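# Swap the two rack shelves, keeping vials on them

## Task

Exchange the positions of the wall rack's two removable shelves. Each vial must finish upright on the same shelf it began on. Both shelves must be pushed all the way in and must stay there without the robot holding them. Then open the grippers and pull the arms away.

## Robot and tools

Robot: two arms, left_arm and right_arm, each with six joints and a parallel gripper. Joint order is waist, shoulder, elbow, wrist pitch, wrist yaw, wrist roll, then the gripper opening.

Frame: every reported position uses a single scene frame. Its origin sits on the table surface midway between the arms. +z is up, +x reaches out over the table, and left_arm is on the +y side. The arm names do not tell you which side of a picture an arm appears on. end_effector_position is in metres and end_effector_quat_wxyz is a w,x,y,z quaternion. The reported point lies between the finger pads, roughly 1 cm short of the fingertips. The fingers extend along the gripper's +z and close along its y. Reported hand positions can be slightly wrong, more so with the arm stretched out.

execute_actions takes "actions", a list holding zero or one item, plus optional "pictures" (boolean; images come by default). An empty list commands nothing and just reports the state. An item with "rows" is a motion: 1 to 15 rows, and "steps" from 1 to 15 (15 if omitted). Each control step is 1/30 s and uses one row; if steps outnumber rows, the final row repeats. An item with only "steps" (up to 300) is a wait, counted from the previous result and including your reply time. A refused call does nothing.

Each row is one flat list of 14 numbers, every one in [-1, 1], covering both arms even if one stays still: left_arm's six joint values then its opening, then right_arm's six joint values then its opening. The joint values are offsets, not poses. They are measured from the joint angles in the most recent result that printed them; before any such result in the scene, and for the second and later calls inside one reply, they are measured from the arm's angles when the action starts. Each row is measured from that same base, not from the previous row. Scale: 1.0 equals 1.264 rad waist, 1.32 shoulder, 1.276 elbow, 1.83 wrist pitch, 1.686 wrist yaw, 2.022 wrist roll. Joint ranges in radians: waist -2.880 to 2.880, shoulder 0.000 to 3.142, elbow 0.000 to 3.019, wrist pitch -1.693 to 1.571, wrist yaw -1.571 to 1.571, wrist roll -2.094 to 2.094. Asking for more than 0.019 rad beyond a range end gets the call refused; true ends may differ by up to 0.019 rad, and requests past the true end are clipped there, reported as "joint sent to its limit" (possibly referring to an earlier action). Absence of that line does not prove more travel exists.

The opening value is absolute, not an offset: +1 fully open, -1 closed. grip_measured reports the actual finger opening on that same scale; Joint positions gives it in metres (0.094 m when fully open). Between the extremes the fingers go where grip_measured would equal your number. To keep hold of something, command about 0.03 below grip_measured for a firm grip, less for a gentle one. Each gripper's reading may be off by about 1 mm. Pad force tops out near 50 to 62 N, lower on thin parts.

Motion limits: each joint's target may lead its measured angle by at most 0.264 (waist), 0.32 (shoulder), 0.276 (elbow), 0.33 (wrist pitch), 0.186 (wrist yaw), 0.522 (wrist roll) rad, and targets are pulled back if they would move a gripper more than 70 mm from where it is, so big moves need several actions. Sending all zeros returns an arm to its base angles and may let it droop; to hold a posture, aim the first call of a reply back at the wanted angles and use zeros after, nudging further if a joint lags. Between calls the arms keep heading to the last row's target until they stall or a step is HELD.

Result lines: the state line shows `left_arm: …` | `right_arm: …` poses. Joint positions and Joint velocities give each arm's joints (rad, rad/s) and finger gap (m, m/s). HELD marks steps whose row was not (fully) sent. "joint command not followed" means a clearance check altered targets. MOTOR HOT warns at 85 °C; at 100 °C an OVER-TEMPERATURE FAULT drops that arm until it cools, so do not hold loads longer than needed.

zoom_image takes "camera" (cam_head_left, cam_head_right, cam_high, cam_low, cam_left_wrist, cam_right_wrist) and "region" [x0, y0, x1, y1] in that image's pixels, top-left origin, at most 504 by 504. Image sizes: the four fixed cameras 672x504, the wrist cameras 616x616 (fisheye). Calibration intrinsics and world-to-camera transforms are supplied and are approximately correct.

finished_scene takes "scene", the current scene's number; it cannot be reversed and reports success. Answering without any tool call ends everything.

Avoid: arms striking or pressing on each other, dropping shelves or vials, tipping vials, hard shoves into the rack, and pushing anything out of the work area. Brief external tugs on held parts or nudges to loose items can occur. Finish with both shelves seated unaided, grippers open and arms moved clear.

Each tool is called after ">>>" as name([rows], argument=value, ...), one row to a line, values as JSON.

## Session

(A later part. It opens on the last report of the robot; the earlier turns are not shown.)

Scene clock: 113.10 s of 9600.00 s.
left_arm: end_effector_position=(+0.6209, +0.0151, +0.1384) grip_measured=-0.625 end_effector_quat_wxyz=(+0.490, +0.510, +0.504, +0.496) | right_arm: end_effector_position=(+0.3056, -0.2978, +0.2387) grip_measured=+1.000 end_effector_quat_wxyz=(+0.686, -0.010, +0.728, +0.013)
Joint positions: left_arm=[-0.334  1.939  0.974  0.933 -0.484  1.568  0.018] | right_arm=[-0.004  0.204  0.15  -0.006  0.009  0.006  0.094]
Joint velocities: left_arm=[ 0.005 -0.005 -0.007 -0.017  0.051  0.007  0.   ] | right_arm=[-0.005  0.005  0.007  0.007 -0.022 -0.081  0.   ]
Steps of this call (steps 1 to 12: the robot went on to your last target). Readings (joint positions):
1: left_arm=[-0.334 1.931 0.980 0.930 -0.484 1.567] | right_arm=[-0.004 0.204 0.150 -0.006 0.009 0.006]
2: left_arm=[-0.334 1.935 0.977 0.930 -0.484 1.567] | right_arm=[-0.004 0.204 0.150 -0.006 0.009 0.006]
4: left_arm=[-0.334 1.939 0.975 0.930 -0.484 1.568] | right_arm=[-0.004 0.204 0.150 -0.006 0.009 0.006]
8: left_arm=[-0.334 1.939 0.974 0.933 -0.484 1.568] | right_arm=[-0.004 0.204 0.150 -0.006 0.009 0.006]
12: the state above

>>> execute_actions([
  {"rows":[[0,-0.034,0.02,0.026,0,0,-0.655,0,0,0.01,0,0,0,1],[0,-0.034,0.02,0.032,0,0,-0.655,0,0,0.01,0,0,0,1],[0,-0.034,0.02,0.038,0,0,-0.655,0,0,0.01,0,0,0,1],[0,-0.03,0.02,0.044,0,0,-0.655,0,0,0.01,0,0,0,1],[0,-0.025,0.02,0.048,0,0,-0.655,0,0,0.01,0,0,0,1],[0,-0.02,0.02,0.052,0,0,-0.655,0,0,0.01,0,0,0,1],[0,-0.015,0.02,0.056,0,0,-0.655,0,0,0.01,0,0,0,1],[0,-0.011,0.02,0.06,0,0,-0.655,0,0,0.01,0,0,0,1]]},
], pictures=false)

>>> execute_actions([
  {"steps":12},
])

Scene clock: 118.57 s of 9600.00 s.
left_arm: end_effector_position=(+0.6211, +0.0150, +0.1438) grip_measured=-0.625 end_effector_quat_wxyz=(+0.507, +0.493, +0.499, +0.501) | right_arm: end_effector_position=(+0.3056, -0.2978, +0.2387) grip_measured=+1.000 end_effector_quat_wxyz=(+0.686, -0.010, +0.728, +0.013)
Joint positions: left_arm=[-0.334  1.953  0.974  0.998 -0.484  1.568  0.018] | right_arm=[-0.004  0.204  0.15  -0.006  0.009  0.006  0.094]
Joint velocities: left_arm=[-0.005  0.063 -0.017 -0.007 -0.022  0.022  0.   ] | right_arm=[-0.005 -0.015  0.002 -0.022 -0.051 -0.066  0.   ]
Steps of this call (steps 1 to 30: the robot went on to your last target; steps 31 to 90: nothing new was sent; then 1.97 s passed at rest; steps 91 to 105: all 15 steps of this action). Readings (joint positions):
91: left_arm=[-0.334 1.939 0.974 0.933 -0.484 1.568] | right_arm=[-0.004 0.204 0.150 -0.006 0.009 0.006]
92: left_arm=[-0.334 1.939 0.974 0.935 -0.484 1.568] | right_arm=[-0.004 0.204 0.150 -0.006 0.009 0.006]
94: left_arm=[-0.334 1.939 0.974 0.946 -0.484 1.568] | right_arm=[-0.004 0.204 0.150 -0.006 0.009 0.006]
98: left_arm=[-0.334 1.940 0.974 0.983 -0.484 1.568] | right_arm=[-0.004 0.204 0.150 -0.006 0.009 0.006]
105: the state above

Scene clock: 118.97 s of 9600.00 s.
left_arm: end_effector_position=(+0.6212, +0.0149, +0.1408) grip_measured=-0.625 end_effector_quat_wxyz=(+0.505, +0.494, +0.499, +0.501) | right_arm: end_effector_position=(+0.3056, -0.2978, +0.2387) grip_measured=+1.000 end_effector_quat_wxyz=(+0.686, -0.010, +0.728, +0.013)
Joint positions: left_arm=[-0.334  1.957  0.974  0.998 -0.484  1.568  0.018] | right_arm=[-0.004  0.204  0.15  -0.006  0.009  0.006  0.094]
Joint velocities: left_arm=[ 0.005 -0.005 -0.012 -0.007  0.022 -0.066  0.002] | right_arm=[ 0.015 -0.015 -0.002 -0.007  0.066 -0.037  0.   ]
Steps of this call (steps 1 to 12: the robot went on to your last target). Readings (joint positions):
1: left_arm=[-0.334 1.955 0.974 0.998 -0.484 1.568] | right_arm=[-0.004 0.204 0.150 -0.006 0.009 0.006]
2: left_arm=[-0.334 1.956 0.974 0.998 -0.484 1.568] | right_arm=[-0.004 0.204 0.150 -0.006 0.009 0.006]
4: left_arm=[-0.334 1.957 0.974 0.998 -0.484 1.568] | right_arm=[-0.004 0.204 0.150 -0.006 0.009 0.006]
8: left_arm=[-0.334 1.957 0.974 0.998 -0.484 1.568] | right_arm=[-0.004 0.204 0.150 -0.006 0.009 0.006]
12: the state above
camera_calibration (this result's frames):
cam_left_wrist: T_world_to_cam=[[0.00602936, -0.00702631, -0.999957, 0.136646], [-0.578843, 0.815387, -0.00921961, 0.3563], [0.815417, 0.578874, 0.000849128, -0.392618], [0, 0, 0, 1]] pos_world=[0.525565, -0.062286, 0.140259]
cam_right_wrist: T_world_to_cam=[[0.026551, -0.999643, -0.00297866, -0.309013], [-0.620163, -0.0141347, -0.784346, 0.379409], [0.784024, 0.0226724, -0.620317, 0.0379042], [0, 0, 0, 1]] pos_world=[0.213782, -0.304399, 0.32018]

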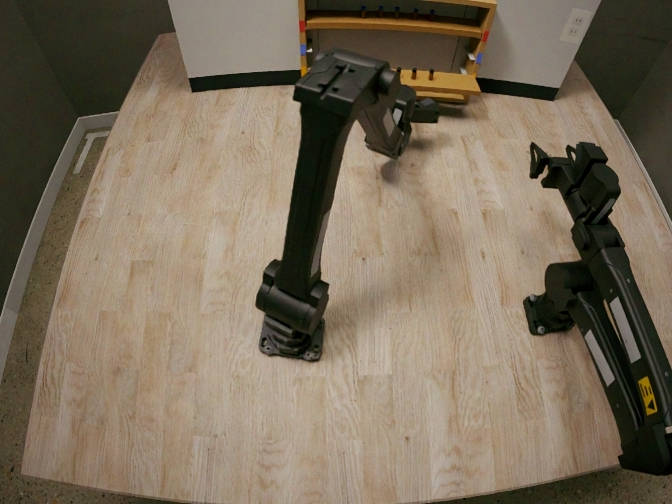

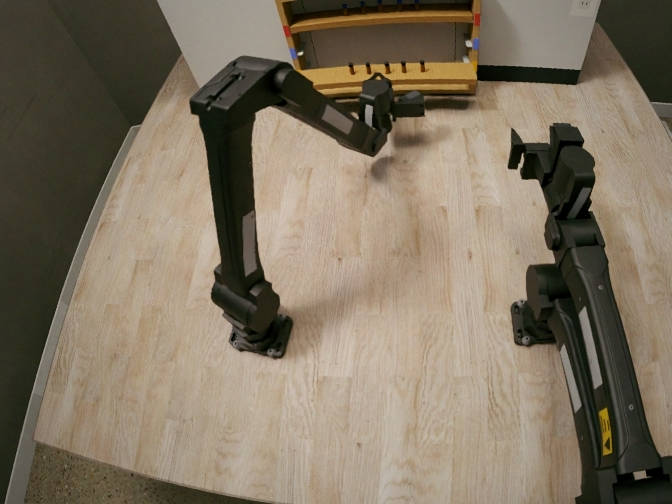

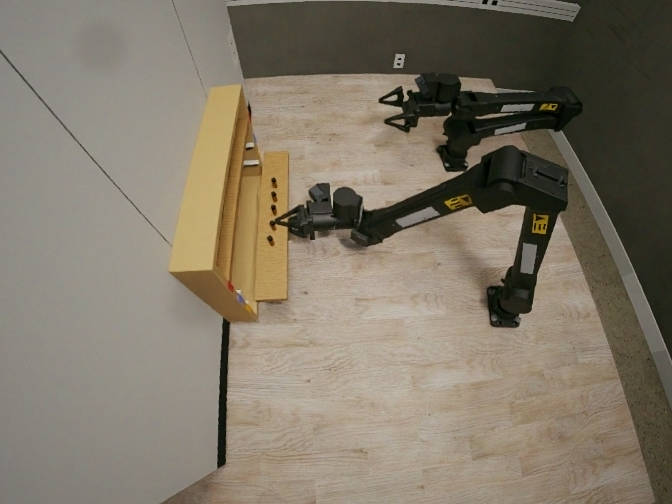

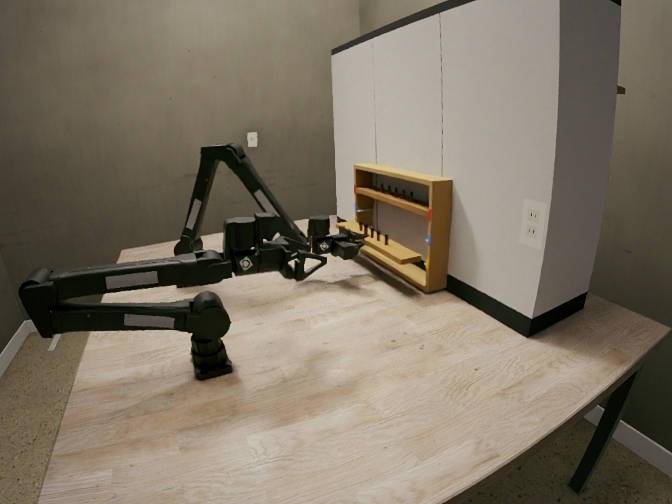

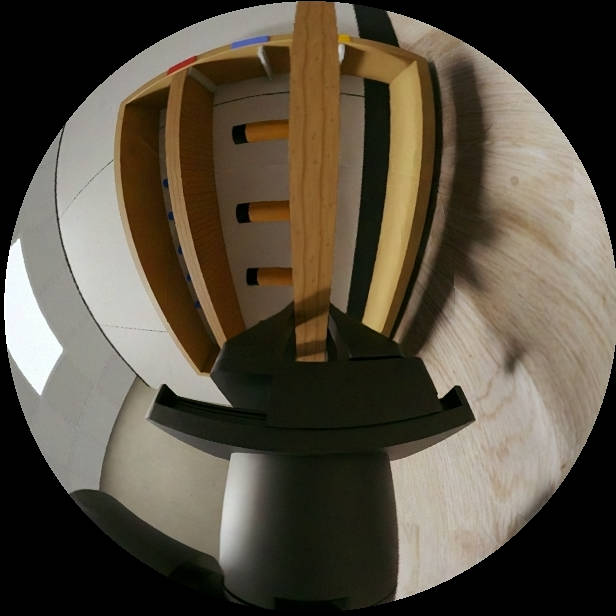

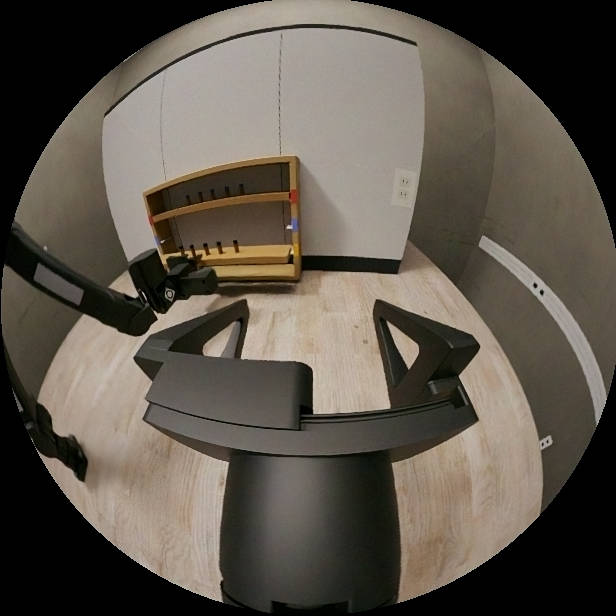

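>>> execute_actions([
  {"rows":[[0.01,-0.027,0.03,0.006,0.002,0,-0.655,0,0,0.01,0,0,0,1],[0.01,-0.027,0.04,0.006,0.002,0,-0.655,0,0,0.01,0,0,0,1],[0.01,-0.027,0.05,0.006,0.002,0,-0.655,0,0,0.01,0,0,0,1],[0.013,-0.022,0.058,0.004,0.004,0,-0.655,0,0,0.01,0,0,0,1],[0.015,-0.017,0.066,0.002,0.006,0,-0.655,0,0,0.01,0,0,0,1],[0.018,-0.012,0.074,-0.001,0.009,0,-0.655,0,0,0.01,0,0,0,1],[0.02,-0.007,0.082,-0.003,0.011,0,-0.655,0,0,0.01,0,0,0,1],[0.023,-0.002,0.09,-0.005,0.013,0,-0.655,0,0,0.01,0,0,0,1],[0.026,0.003,0.098,-0.007,0.015,0,-0.655,0,0,0.01,0,0,0,1],[0.028,0.008,0.106,-0.009,0.017,0,-0.655,0,0,0.01,0,0,0,1],[0.031,0.013,0.114,-0.012,0.02,0,-0.655,0,0,0.01,0,0,0,1],[0.033,0.018,0.122,-0.014,0.022,0,-0.655,0,0,0.01,0,0,0,1],[0.036,0.023,0.13,-0.016,0.024,0,-0.655,0,0,0.01,0,0,0,1]]},
], pictures=false)

>>> execute_actions([
  {"steps":15},
])

Scene clock: 128.03 s of 9600.00 s.
left_arm: end_effector_position=(+0.6551, +0.0156, +0.1342) grip_measured=-0.625 end_effector_quat_wxyz=(+0.505, +0.500, +0.497, +0.497) | right_arm: end_effector_position=(+0.3056, -0.2978, +0.2387) grip_measured=+1.000 end_effector_quat_wxyz=(+0.686, -0.010, +0.728, +0.013)
Joint positions: left_arm=[-0.3    2.015  1.066  0.954 -0.439  1.568  0.018] | right_arm=[-0.004  0.204  0.15  -0.006  0.009  0.006  0.094]
Joint velocities: left_arm=[ 0.063  0.112  0.125 -0.051  0.081 -0.007 -0.   ] | right_arm=[-0.005 -0.015 -0.002  0.007  0.007 -0.037  0.   ]
Steps of this call (steps 1 to 15: the robot went on to your last target; steps 16 to 90: nothing new was sent; then 5.57 s passed at rest; steps 91 to 105: all 15 steps of this action). Readings (joint positions):
91: left_arm=[-0.334 1.957 0.974 0.996 -0.484 1.568] | right_arm=[-0.004 0.204 0.150 -0.006 0.009 0.006]
92: left_arm=[-0.333 1.957 0.974 0.994 -0.484 1.568] | right_arm=[-0.004 0.204 0.150 -0.006 0.009 0.006]
94: left_arm=[-0.333 1.957 0.974 0.990 -0.483 1.568] | right_arm=[-0.004 0.204 0.150 -0.006 0.009 0.006]
98: left_arm=[-0.326 1.969 0.995 0.977 -0.468 1.568] | right_arm=[-0.004 0.204 0.150 -0.006 0.009 0.006]
105: the state above

Scene clock: 128.53 s of 9600.00 s.
left_arm: end_effector_position=(+0.6576, +0.0189, +0.1294) grip_measured=-0.625 end_effector_quat_wxyz=(+0.500, +0.501, +0.501, +0.499) | right_arm: end_effector_position=(+0.3056, -0.2978, +0.2387) grip_measured=+1.000 end_effector_quat_wxyz=(+0.686, -0.010, +0.728, +0.013)
Joint positions: left_arm=[-0.295  2.023  1.071  0.948 -0.443  1.569  0.018] | right_arm=[-0.004  0.204  0.15  -0.006  0.009  0.006  0.094]
Joint velocities: left_arm=[-0.015 -0.005 -0.007 -0.002 -0.081 -0.007 -0.001] | right_arm=[-0.005 -0.005 -0.022  0.007  0.051  0.007  0.   ]
Steps of this call (steps 1 to 15: the robot went on to your last target). Readings (joint positions):
1: left_arm=[-0.299 2.018 1.069 0.953 -0.439 1.568] | right_arm=[-0.004 0.204 0.150 -0.006 0.009 0.006]
2: left_arm=[-0.298 2.020 1.070 0.951 -0.440 1.569] | right_arm=[-0.004 0.204 0.150 -0.006 0.009 0.006]
4: left_arm=[-0.296 2.021 1.071 0.949 -0.443 1.569] | right_arm=[-0.004 0.204 0.150 -0.006 0.009 0.006]
8: left_arm=[-0.296 2.023 1.071 0.948 -0.443 1.569] | right_arm=[-0.004 0.204 0.150 -0.006 0.009 0.006]
15: the state above
All arms were judged still, so your last target was given up. Only a new action makes them travel on or press farther. Fingers that are still opening or closing keep moving.
camera_calibration (this result's frames):
cam_left_wrist: T_world_to_cam=[[-0.0102493, 0.00174881, -0.999946, 0.135515], [-0.576991, 0.816718, 0.00734246, 0.370685], [0.816686, 0.577035, -0.00736178, -0.424311], [0, 0, 0, 1]] pos_world=[0.5618, -0.0581394, 0.129662]
cam_right_wrist: T_world_to_cam=[[0.026551, -0.999643, -0.00297866, -0.309013], [-0.620163, -0.0141347, -0.784346, 0.379409], [0.784024, 0.0226724, -0.620317, 0.0379042], [0, 0, 0, 1]] pos_world=[0.213782, -0.304399, 0.32018]

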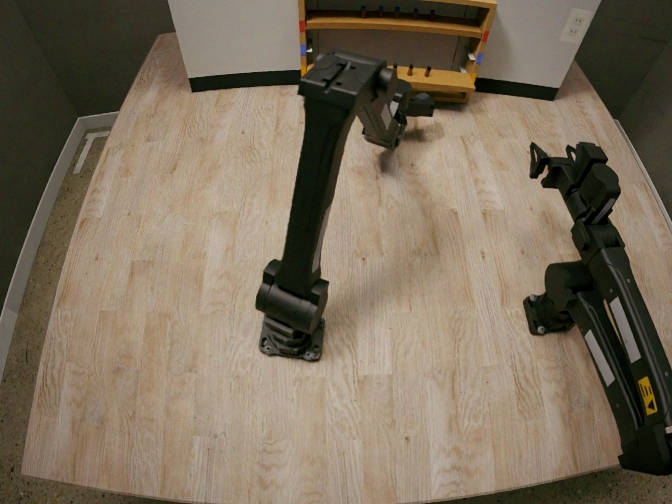

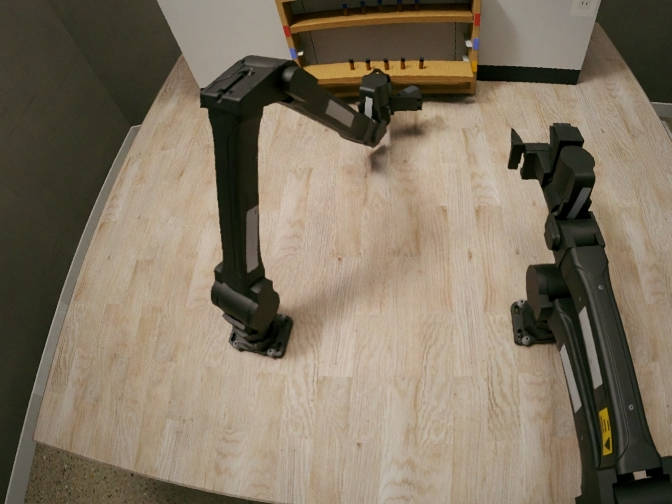

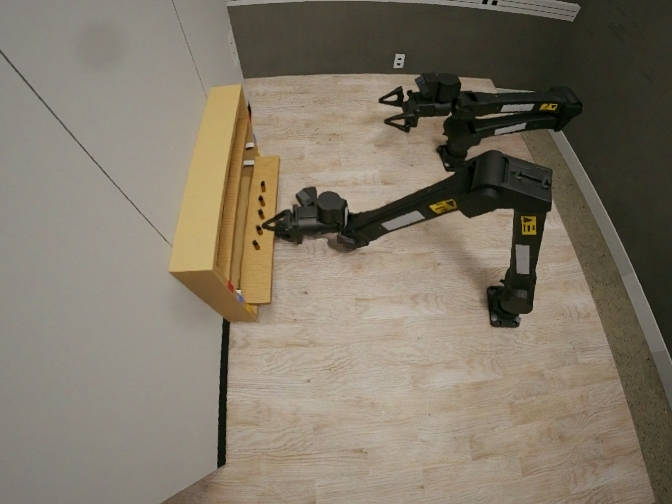

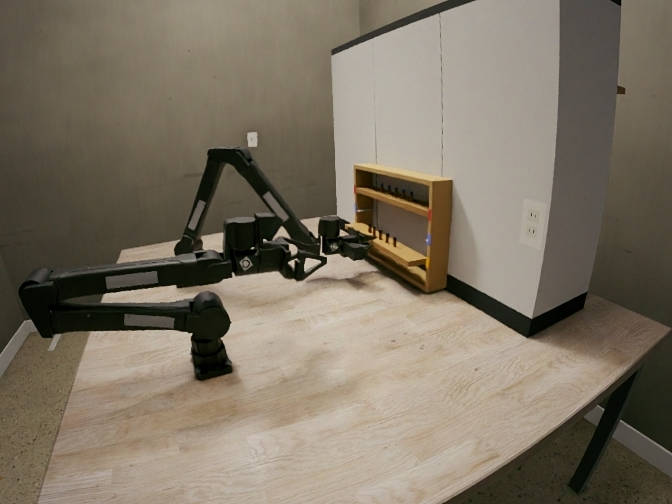

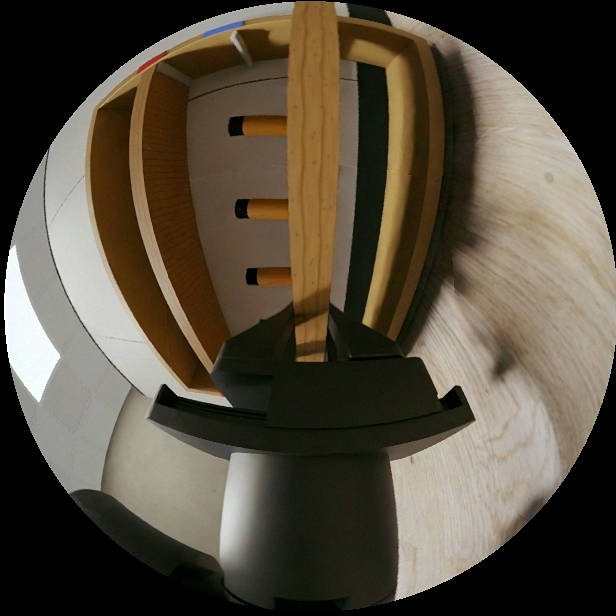

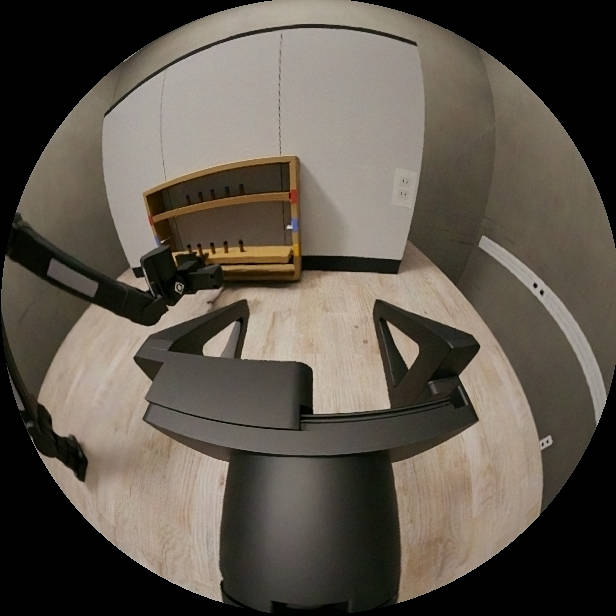

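>>> zoom_image(camera="cam_head_right", region=[280, 20, 500, 120])

>>> zoom_image(camera="cam_low", region=[330, 190, 460, 300])

>>> zoom_image(camera="cam_high", region=[200, 120, 320, 330])

Region (280, 20, 500, 120) of cam_head_right's 672x504 image, scaled by 2.291, with more detail than that image has; it fills the top 229 rows of this view, and the rest is white.

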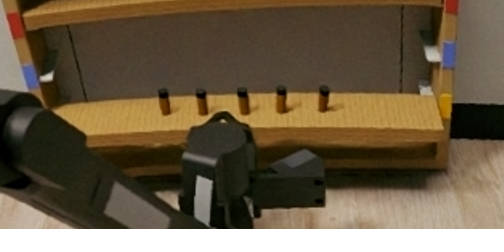

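Region (330, 190, 460, 300) of cam_low's 672x504 image, scaled by 3.877, with more detail than that image has; it fills the top 426 rows of this view, and the rest is white.

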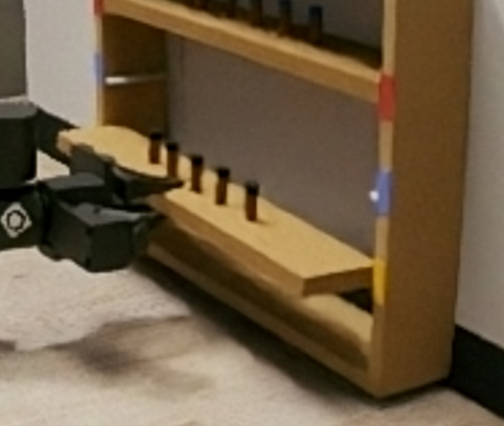

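Region (200, 120, 320, 330) of cam_high's 672x504 image, scaled by 2.400, with more detail than that image has; it fills the left 288 columns of this view, and the rest is white.

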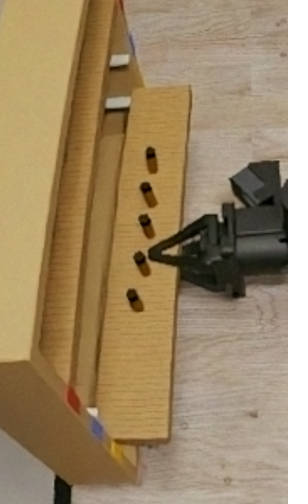

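>>> execute_actions([
  {"rows":[[0.006,-0.03,0.04,0.011,0,0,-0.655,0,0,0.01,0,0,0,1],[0.006,-0.03,0.054,0.011,0,0,-0.655,0,0,0.01,0,0,0,1],[0.007,-0.03,0.06,0.009,0.001,0,-0.655,0,0,0.01,0,0,0,1],[0.008,-0.028,0.065,0.007,0.002,0,-0.655,0,0,0.01,0,0,0,1],[0.009,-0.025,0.07,0.005,0.002,0,-0.655,0,0,0.01,0,0,0,1],[0.01,-0.023,0.075,0.003,0.003,0,-0.655,0,0,0.01,0,0,0,1],[0.011,-0.02,0.08,0.001,0.004,0,-0.655,0,0,0.01,0,0,0,1],[0.012,-0.018,0.085,-0.001,0.005,0,-0.655,0,0,0.01,0,0,0,1],[0.014,-0.015,0.09,-0.003,0.006,0,-0.655,0,0,0.01,0,0,0,1],[0.015,-0.012,0.095,-0.005,0.006,0,-0.655,0,0,0.01,0,0,0,1],[0.016,-0.01,0.1,-0.006,0.007,0,-0.655,0,0,0.01,0,0,0,1],[0.017,-0.007,0.105,-0.008,0.008,0,-0.655,0,0,0.01,0,0,0,1]]},
], pictures=false)

>>> execute_actions([
  {"steps":15},
])

Scene clock: 140.07 s of 9600.00 s.
left_arm: end_effector_position=(+0.6781, +0.0165, +0.1373) grip_measured=-0.625 end_effector_quat_wxyz=(+0.503, +0.497, +0.499, +0.500) | right_arm: end_effector_position=(+0.3056, -0.2978, +0.2387) grip_measured=+1.000 end_effector_quat_wxyz=(+0.686, -0.010, +0.728, +0.013)
Joint positions: left_arm=[-0.284  2.043  1.135  0.916 -0.433  1.569  0.018] | right_arm=[-0.004  0.204  0.15  -0.006  0.009  0.006  0.094]
Joint velocities: left_arm=[ 0.024  0.034  0.051 -0.002 -0.051 -0.007 -0.001] | right_arm=[ 0.015 -0.005 -0.022 -0.002  0.066  0.051  0.   ]
Steps of this call (steps 1 to 150: nothing new was sent; then 6.03 s passed at rest; steps 151 to 165: all 15 steps of this action). Readings (joint positions):
151: left_arm=[-0.295 2.023 1.071 0.948 -0.443 1.569] | right_arm=[-0.004 0.204 0.150 -0.006 0.009 0.006]
152: left_arm=[-0.295 2.023 1.071 0.948 -0.443 1.569] | right_arm=[-0.004 0.204 0.150 -0.006 0.009 0.006]
154: left_arm=[-0.295 2.023 1.072 0.946 -0.443 1.569] | right_arm=[-0.004 0.204 0.150 -0.006 0.009 0.006]
158: left_arm=[-0.295 2.026 1.091 0.933 -0.440 1.569] | right_arm=[-0.004 0.204 0.150 -0.006 0.009 0.006]
165: the state above

Scene clock: 140.57 s of 9600.00 s.
left_arm: end_effector_position=(+0.6788, +0.0177, +0.1352) grip_measured=-0.625 end_effector_quat_wxyz=(+0.501, +0.498, +0.500, +0.500) | right_arm: end_effector_position=(+0.3056, -0.2978, +0.2387) grip_measured=+1.000 end_effector_quat_wxyz=(+0.686, -0.010, +0.728, +0.013)
Joint positions: left_arm=[-0.282  2.046  1.136  0.914 -0.433  1.569  0.018] | right_arm=[-0.004  0.204  0.15  -0.006  0.009  0.006  0.094]
Joint velocities: left_arm=[-0.024 -0.015 -0.012 -0.022  0.007 -0.007 -0.001] | right_arm=[-0.015 -0.005 -0.007  0.002 -0.037  0.066  0.   ]
Steps of this call (steps 1 to 15: the robot went on to your last target). Readings (joint positions):
1: left_arm=[-0.283 2.044 1.136 0.916 -0.433 1.569] | right_arm=[-0.004 0.204 0.150 -0.006 0.009 0.006]
2: left_arm=[-0.282 2.044 1.136 0.916 -0.433 1.569] | right_arm=[-0.004 0.204 0.150 -0.006 0.009 0.006]
4: left_arm=[-0.282 2.045 1.136 0.914 -0.433 1.569] | right_arm=[-0.004 0.204 0.150 -0.006 0.009 0.006]
8: left_arm=[-0.282 2.046 1.136 0.914 -0.433 1.569] | right_arm=[-0.004 0.204 0.150 -0.006 0.009 0.006]
15: the state above
All arms were judged still, so your last target was given up. Only a new action makes them travel on or press farther. Fingers that are still opening or closing keep moving.
camera_calibration (this result's frames):
cam_left_wrist: T_world_to_cam=[[-0.00334319, -0.00113295, -0.999994, 0.136893], [-0.57982, 0.814744, 0.00101539, 0.386733], [0.814737, 0.57982, -0.00338075, -0.440211], [0, 0, 0, 1]] pos_world=[0.58335, -0.0596896, 0.135012]
cam_right_wrist: T_world_to_cam=[[0.026551, -0.999643, -0.00297866, -0.309013], [-0.620163, -0.0141347, -0.784346, 0.379409], [0.784024, 0.0226724, -0.620317, 0.0379042], [0, 0, 0, 1]] pos_world=[0.213782, -0.304399, 0.32018]

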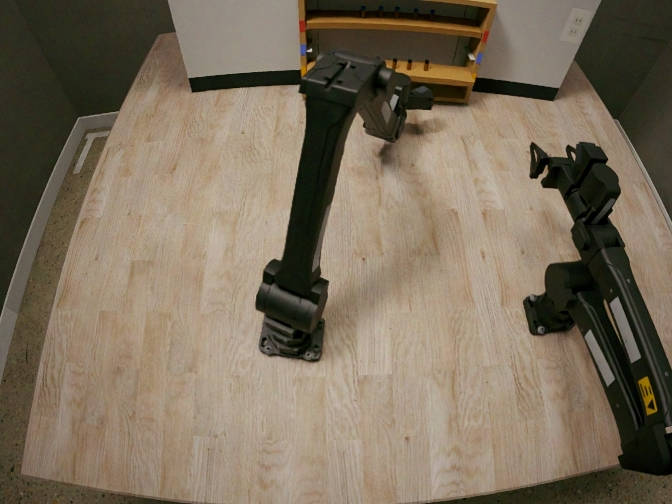

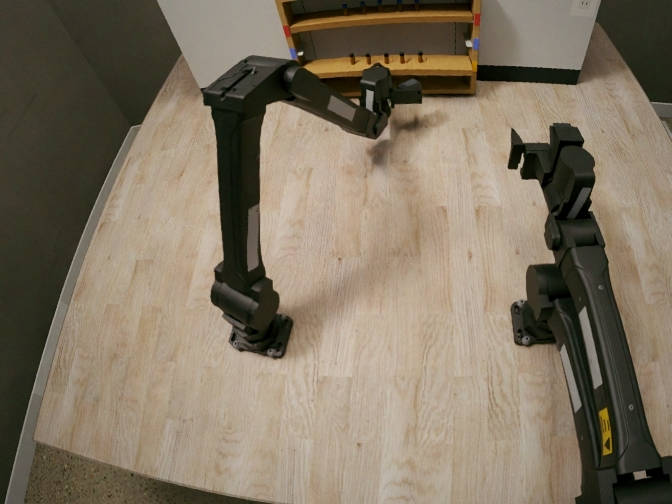

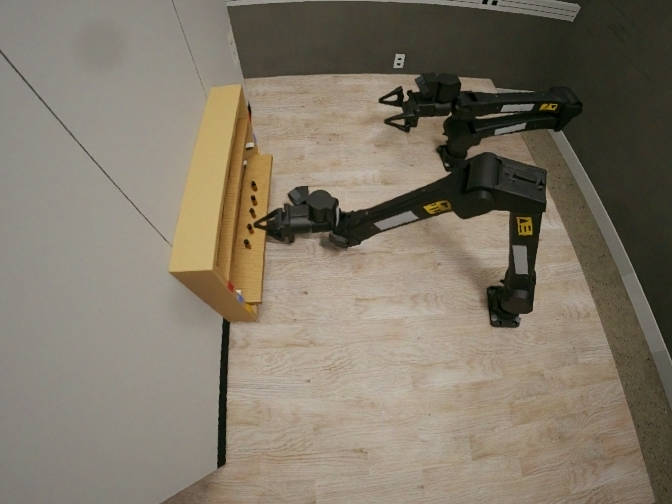

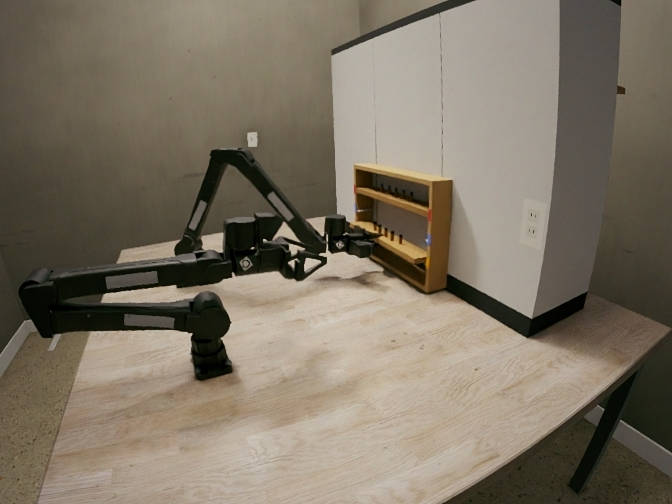

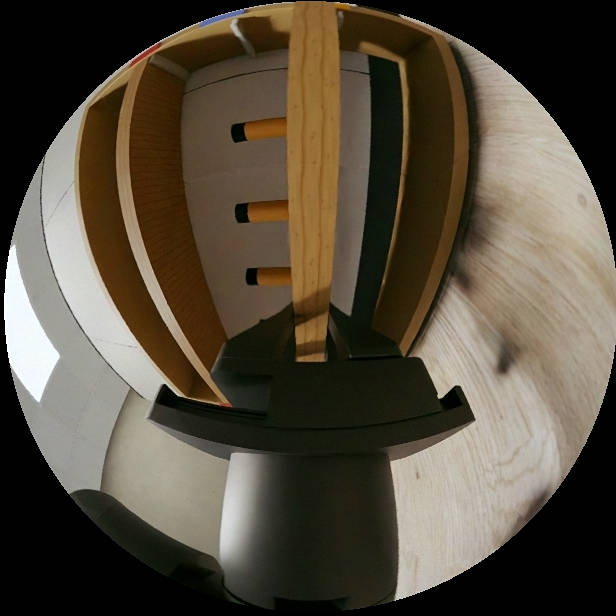

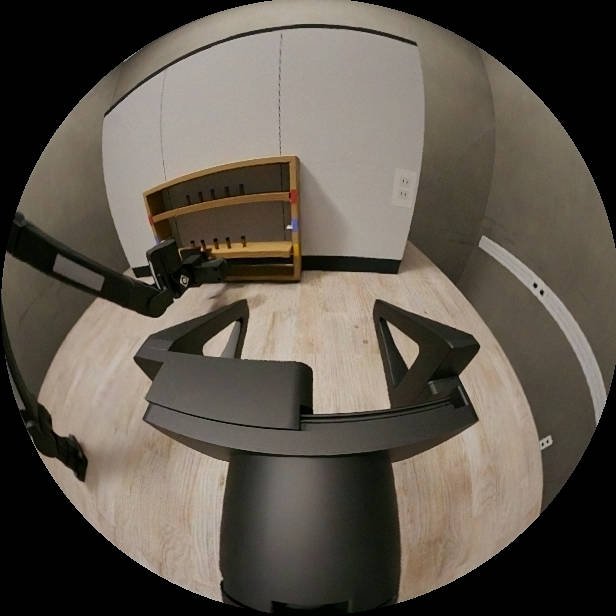

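>>> execute_actions([
  {"rows":[[0.007,-0.025,0.04,0.011,0.002,0,-0.655,0,0,0.01,0,0,0,1],[0.007,-0.025,0.054,0.011,0.002,0,-0.655,0,0,0.01,0,0,0,1],[0.008,-0.022,0.06,0.01,0.003,0,-0.655,0,0,0.01,0,0,0,1],[0.01,-0.019,0.066,0.008,0.005,0,-0.655,0,0,0.01,0,0,0,1],[0.011,-0.016,0.072,0.006,0.006,0,-0.655,0,0,0.01,0,0,0,1],[0.012,-0.013,0.078,0.004,0.007,0,-0.655,0,0,0.01,0,0,0,1],[0.014,-0.01,0.084,0.002,0.008,0,-0.655,0,0,0.01,0,0,0,1],[0.015,-0.007,0.09,0,0.01,0,-0.655,0,0,0.01,0,0,0,1],[0.016,-0.004,0.096,-0.002,0.011,0,-0.655,0,0,0.01,0,0,0,1],[0.018,-0.001,0.102,-0.003,0.012,0,-0.655,0,0,0.01,0,0,0,1],[0.019,0.003,0.108,-0.004,0.013,0,-0.655,0,0,0.01,0,0,0,1],[0.021,0.007,0.114,-0.005,0.015,0,-0.655,0,0,0.01,0,0,0,1],[0.022,0.011,0.12,-0.005,0.016,0,-0.655,0,0,0.01,0,0,0,1],[0.022,0.016,0.12,-0.005,0.016,0,-0.655,0,0,0.01,0,0,0,1],[0.022,0.02,0.12,-0.005,0.016,0,-0.655,0,0,0.01,0,0,0,1]]},
], pictures=false)

>>> execute_actions([
  {"steps":15},
])

Scene clock: 147.67 s of 9600.00 s.
left_arm: end_effector_position=(+0.7043, +0.0163, +0.1318) grip_measured=-0.625 end_effector_quat_wxyz=(+0.504, +0.498, +0.498, +0.499) | right_arm: end_effector_position=(+0.3056, -0.2978, +0.2387) grip_measured=+1.000 end_effector_quat_wxyz=(+0.686, -0.010, +0.728, +0.013)
Joint positions: left_arm=[-0.265  2.094  1.214  0.887 -0.41   1.569  0.018] | right_arm=[-0.004  0.204  0.15  -0.006  0.009  0.006  0.094]
Joint velocities: left_arm=[ 0.054  0.142  0.159 -0.007  0.037 -0.051 -0.001] | right_arm=[-0.005  0.005  0.007  0.002 -0.095 -0.022  0.   ]
Steps of this call (steps 1 to 90: nothing new was sent; then 3.60 s passed at rest; steps 91 to 105: all 15 steps of this action). Readings (joint positions):
91: left_arm=[-0.282 2.046 1.136 0.914 -0.433 1.569] | right_arm=[-0.004 0.204 0.150 -0.006 0.009 0.006]
92: left_arm=[-0.282 2.046 1.136 0.914 -0.433 1.569] | right_arm=[-0.004 0.204 0.150 -0.006 0.009 0.006]
94: left_arm=[-0.282 2.047 1.137 0.913 -0.431 1.569] | right_arm=[-0.004 0.204 0.150 -0.006 0.009 0.006]
98: left_arm=[-0.279 2.059 1.159 0.902 -0.425 1.569] | right_arm=[-0.004 0.204 0.150 -0.006 0.009 0.006]
105: the state above

Scene clock: 148.17 s of 9600.00 s.
left_arm: end_effector_position=(+0.7068, +0.0170, +0.1278) grip_measured=-0.625 end_effector_quat_wxyz=(+0.503, +0.499, +0.499, +0.500) | right_arm: end_effector_position=(+0.3056, -0.2978, +0.2387) grip_measured=+1.000 end_effector_quat_wxyz=(+0.686, -0.010, +0.728, +0.013)
Joint positions: left_arm=[-0.262  2.104  1.221  0.887 -0.41   1.569  0.018] | right_arm=[-0.004  0.204  0.15  -0.006  0.009  0.006  0.094]
Joint velocities: left_arm=[-0.005 -0.015 -0.022  0.002 -0.022 -0.051  0.   ] | right_arm=[-0.005 -0.005  0.007 -0.012  0.007  0.051  0.   ]
Steps of this call (steps 1 to 15: the robot went on to your last target). Readings (joint positions):
1: left_arm=[-0.263 2.098 1.218 0.887 -0.410 1.569] | right_arm=[-0.004 0.204 0.150 -0.006 0.009 0.006]
2: left_arm=[-0.263 2.101 1.220 0.887 -0.410 1.569] | right_arm=[-0.004 0.204 0.150 -0.006 0.009 0.006]
4: left_arm=[-0.262 2.104 1.220 0.887 -0.410 1.569] | right_arm=[-0.004 0.204 0.150 -0.006 0.009 0.006]
8: left_arm=[-0.262 2.104 1.221 0.887 -0.410 1.569] | right_arm=[-0.004 0.204 0.150 -0.006 0.009 0.006]
15: the state above
camera_calibration (this result's frames):
cam_left_wrist: T_world_to_cam=[[-0.00261174, -0.00134448, -0.999996, 0.129144], [-0.576709, 0.81695, 0.000407837, 0.40134], [0.816946, 0.576707, -0.00290903, -0.464202], [0, 0, 0, 1]] pos_world=[0.611022, -0.0599927, 0.127629]
cam_right_wrist: T_world_to_cam=[[0.026551, -0.999643, -0.00297866, -0.309013], [-0.620163, -0.0141347, -0.784346, 0.379409], [0.784024, 0.0226724, -0.620317, 0.0379042], [0, 0, 0, 1]] pos_world=[0.213782, -0.304399, 0.32018]

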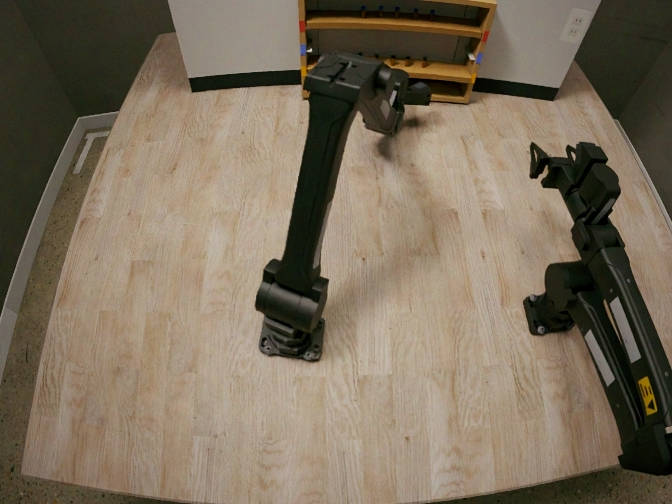

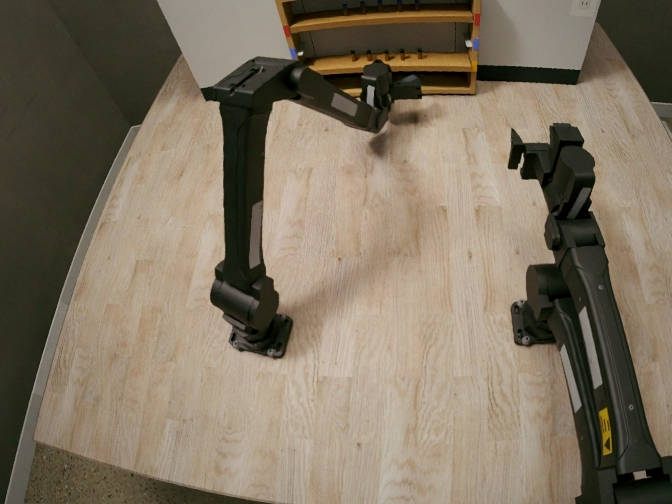

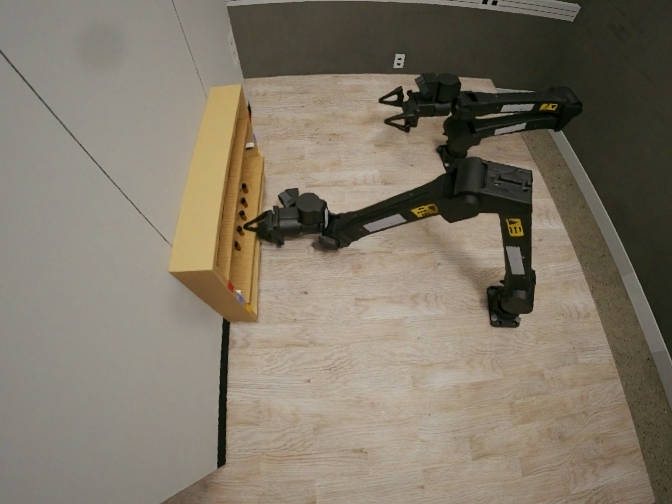

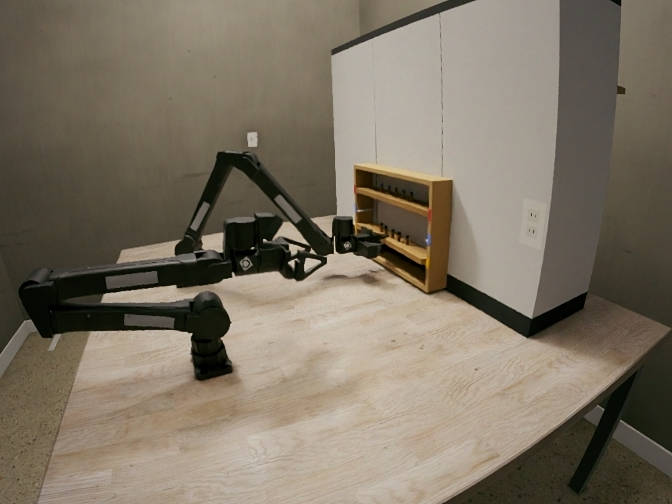

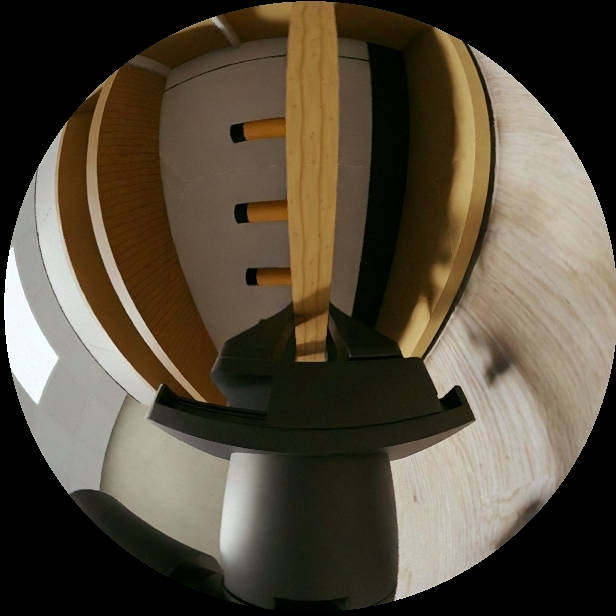

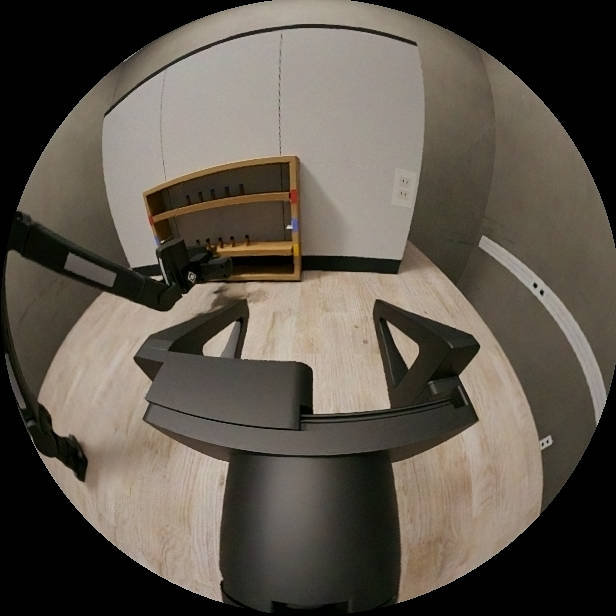

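Lower onto rails.

>>> execute_actions([
  {"rows":[[0,-0.022,0.03,0.014,0,0,-0.655,0,0,0.01,0,0,0,1],[0,-0.019,0.03,0.017,0,0,-0.655,0,0,0.01,0,0,0,1],[0,-0.016,0.03,0.02,0,0,-0.655,0,0,0.01,0,0,0,1],[0,-0.013,0.03,0.023,0,0,-0.655,0,0,0.01,0,0,0,1],[0,-0.01,0.03,0.026,0,0,-0.655,0,0,0.01,0,0,0,1],[0,-0.006,0.03,0.028,0,0,-0.655,0,0,0.01,0,0,0,1]]},
], pictures=false)

Scene clock: 151.00 s of 9600.00 s.
left_arm: end_effector_position=(+0.7068, +0.0170, +0.1264) grip_measured=-0.625 end_effector_quat_wxyz=(+0.506, +0.495, +0.498, +0.501) | right_arm: end_effector_position=(+0.3056, -0.2978, +0.2387) grip_measured=+1.000 end_effector_quat_wxyz=(+0.686, -0.010, +0.728, +0.013)
Joint positions: left_arm=[-0.262  2.112  1.221  0.905 -0.41   1.569  0.018] | right_arm=[-0.004  0.204  0.15  -0.006  0.009  0.006  0.094]
Joint velocities: left_arm=[ 0.005 -0.005 -0.007  0.002 -0.022  0.081  0.   ] | right_arm=[-0.005 -0.005 -0.002  0.017  0.022 -0.051  0.   ]
Steps of this call (steps 1 to 15: the robot went on to your last target; steps 16 to 70: nothing new was sent; steps 71 to 85: all 15 steps of this action). Readings (joint positions):
71: left_arm=[-0.262 2.104 1.221 0.887 -0.410 1.569] | right_arm=[-0.004 0.204 0.150 -0.006 0.009 0.006]
72: left_arm=[-0.262 2.105 1.221 0.887 -0.410 1.569] | right_arm=[-0.004 0.204 0.150 -0.006 0.009 0.006]
74: left_arm=[-0.262 2.105 1.221 0.888 -0.410 1.569] | right_arm=[-0.004 0.204 0.150 -0.006 0.009 0.006]
78: left_arm=[-0.262 2.111 1.221 0.902 -0.410 1.569] | right_arm=[-0.004 0.204 0.150 -0.006 0.009 0.006]
85: the state above

>>> execute_actions([
  {"rows":[[0,-0.008,0.02,0,0,0,-0.6,0,0,0.01,0,0,0,1],[0,-0.008,0.02,0,0,0,-0.55,0,0,0.01,0,0,0,1],[0,-0.008,0.02,0,0,0,-0.4,0,0,0.01,0,0,0,1],[0,-0.008,0.02,0,0,0,0,0,0,0.01,0,0,0,1]]},
], pictures=false)

>>> execute_actions([
  {"rows":[[-0.01,-0.02,0,0.012,-0.003,0,0,0,0,0.01,0,0,0,1],[-0.014,-0.028,-0.015,0.015,-0.006,0,0,0,0,0.01,0,0,0,1],[-0.018,-0.036,-0.03,0.018,-0.009,0,0,0,0,0.01,0,0,0,1],[-0.022,-0.044,-0.045,0.021,-0.012,0,0,0,0,0.01,0,0,0,1],[-0.026,-0.052,-0.06,0.024,-0.015,0,0,0,0,0.01,0,0,0,1],[-0.03,-0.06,-0.075,0.027,-0.018,0,0,0,0,0.01,0,0,0,1],[-0.034,-0.068,-0.09,0.03,-0.021,0,0,0,0,0.01,0,0,0,1],[-0.038,-0.076,-0.105,0.033,-0.023,0,0,0,0,0.01,0,0,0,1]]},
])

Scene clock: 156.80 s of 9600.00 s.
left_arm: end_effector_position=(+0.7068, +0.0170, +0.1258) grip_measured=-0.001 end_effector_quat_wxyz=(+0.505, +0.496, +0.498, +0.501) | right_arm: end_effector_position=(+0.3056, -0.2978, +0.2387) grip_measured=+1.000 end_effector_quat_wxyz=(+0.686, -0.010, +0.728, +0.013)
Joint positions: left_arm=[-0.262  2.112  1.221  0.903 -0.41   1.569  0.047] | right_arm=[-0.004  0.204  0.15  -0.006  0.009  0.006  0.094]
Joint velocities: left_arm=[-0.015 -0.005  0.002 -0.002  0.037  0.022 -0.   ] | right_arm=[-0.005  0.005  0.007  0.007 -0.051  0.007  0.   ]
Steps of this call (steps 1 to 15: the robot went on to your last target; steps 16 to 90: nothing new was sent; then 2.30 s passed at rest; steps 91 to 105: all 15 steps of this action). Readings (joint positions):
91: left_arm=[-0.262 2.112 1.221 0.904 -0.410 1.569] | right_arm=[-0.004 0.204 0.150 -0.006 0.009 0.006]
92: left_arm=[-0.262 2.112 1.221 0.903 -0.410 1.569] | right_arm=[-0.004 0.204 0.150 -0.006 0.009 0.006]
94: left_arm=[-0.262 2.112 1.221 0.903 -0.410 1.569] | right_arm=[-0.004 0.204 0.150 -0.006 0.009 0.006]
98: left_arm=[-0.262 2.112 1.221 0.903 -0.410 1.569] | right_arm=[-0.004 0.204 0.150 -0.006 0.009 0.006]
105: the state above

Scene clock: 157.30 s of 9600.00 s.
left_arm: end_effector_position=(+0.6585, +0.0085, +0.1302) grip_measured=-0.001 end_effector_quat_wxyz=(+0.504, +0.503, +0.497, +0.496) | right_arm: end_effector_position=(+0.3056, -0.2978, +0.2387) grip_measured=+1.000 end_effector_quat_wxyz=(+0.686, -0.010, +0.728, +0.013)
Joint positions: left_arm=[-0.308  2.03   1.085  0.946 -0.444  1.569  0.047] | right_arm=[-0.004  0.204  0.15  -0.006  0.009  0.006  0.094]
Joint velocities: left_arm=[-0.005 -0.015 -0.012  0.012  0.051 -0.007 -0.   ] | right_arm=[-0.005  0.005  0.002 -0.007  0.022  0.051  0.   ]
Steps of this call (steps 1 to 15: all 15 steps of this action). Readings (joint positions):
1: left_arm=[-0.262 2.112 1.221 0.903 -0.410 1.569] | right_arm=[-0.004 0.204 0.150 -0.006 0.009 0.006]
2: left_arm=[-0.263 2.111 1.219 0.904 -0.413 1.569] | right_arm=[-0.004 0.204 0.150 -0.006 0.009 0.006]
4: left_arm=[-0.265 2.102 1.200 0.913 -0.422 1.569] | right_arm=[-0.004 0.204 0.150 -0.006 0.009 0.006]
8: left_arm=[-0.282 2.060 1.121 0.933 -0.441 1.569] | right_arm=[-0.004 0.204 0.150 -0.006 0.009 0.006]
15: the state above
camera_calibration (this result's frames):
cam_left_wrist: T_world_to_cam=[[-0.00611007, 0.000611988, -0.999981, 0.133672], [-0.567315, 0.823491, 0.00397037, 0.373696], [0.823478, 0.567329, -0.0046844, -0.423824], [0, 0, 0, 1]] pos_world=[0.56183, -0.0673701, 0.130201]
cam_right_wrist: T_world_to_cam=[[0.026551, -0.999643, -0.00297866, -0.309013], [-0.620163, -0.0141347, -0.784346, 0.379409], [0.784024, 0.0226724, -0.620317, 0.0379042], [0, 0, 0, 1]] pos_world=[0.213782, -0.304399, 0.32018]

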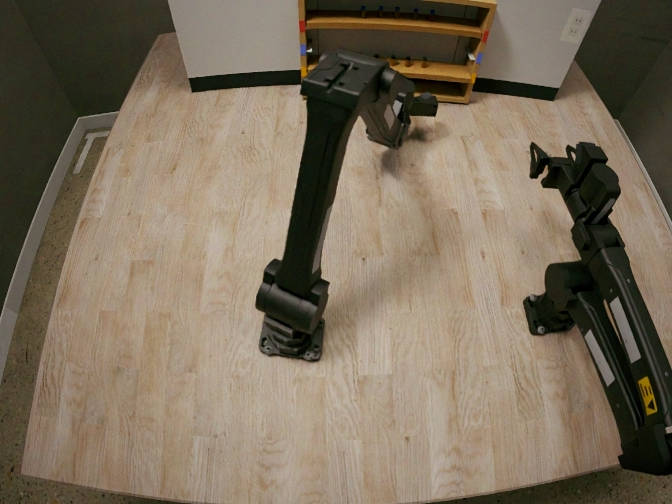

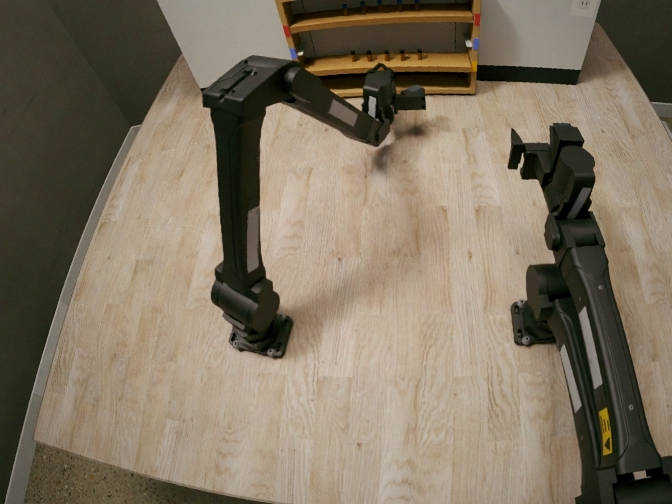

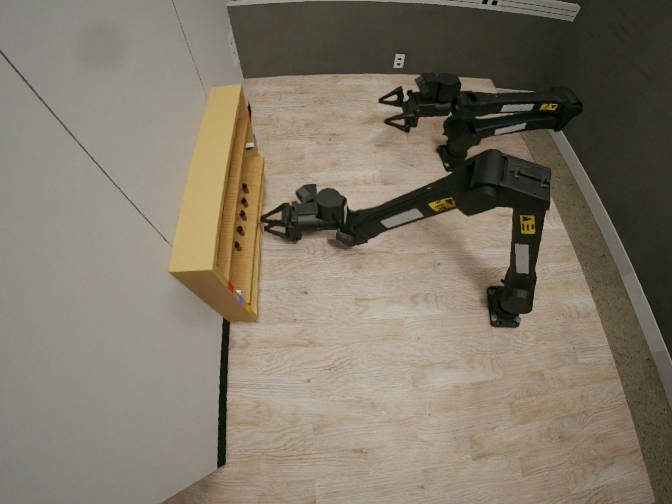

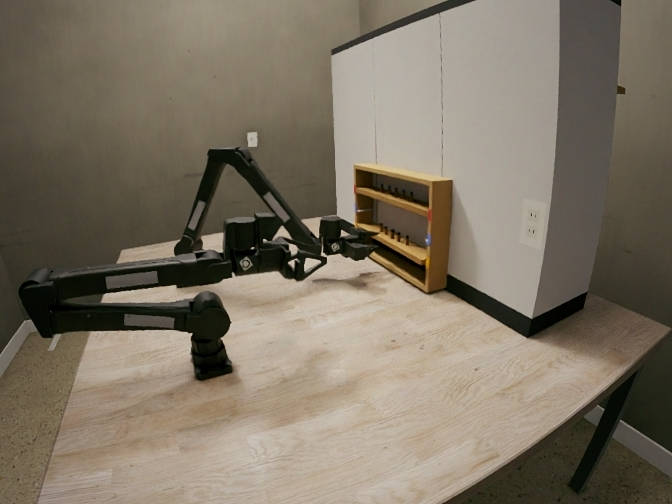

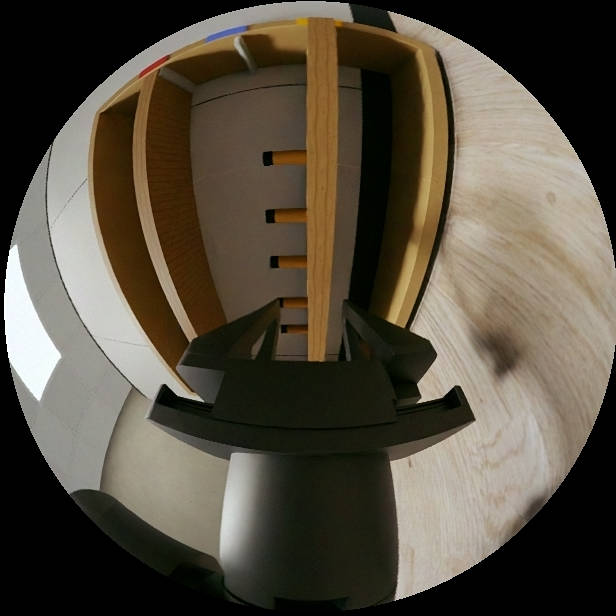

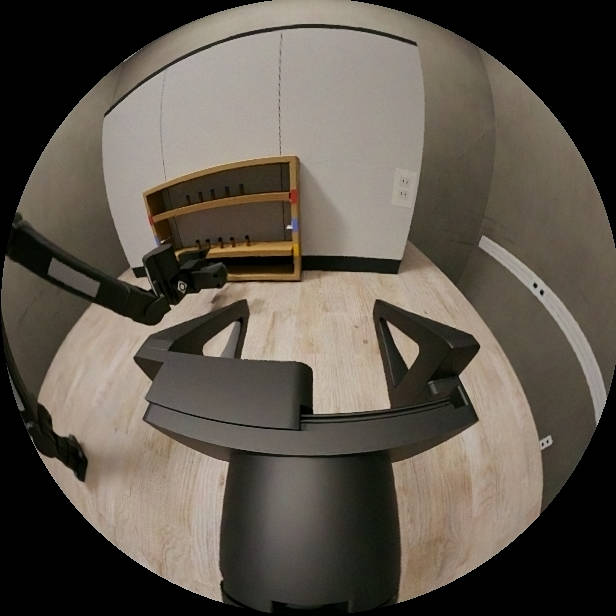

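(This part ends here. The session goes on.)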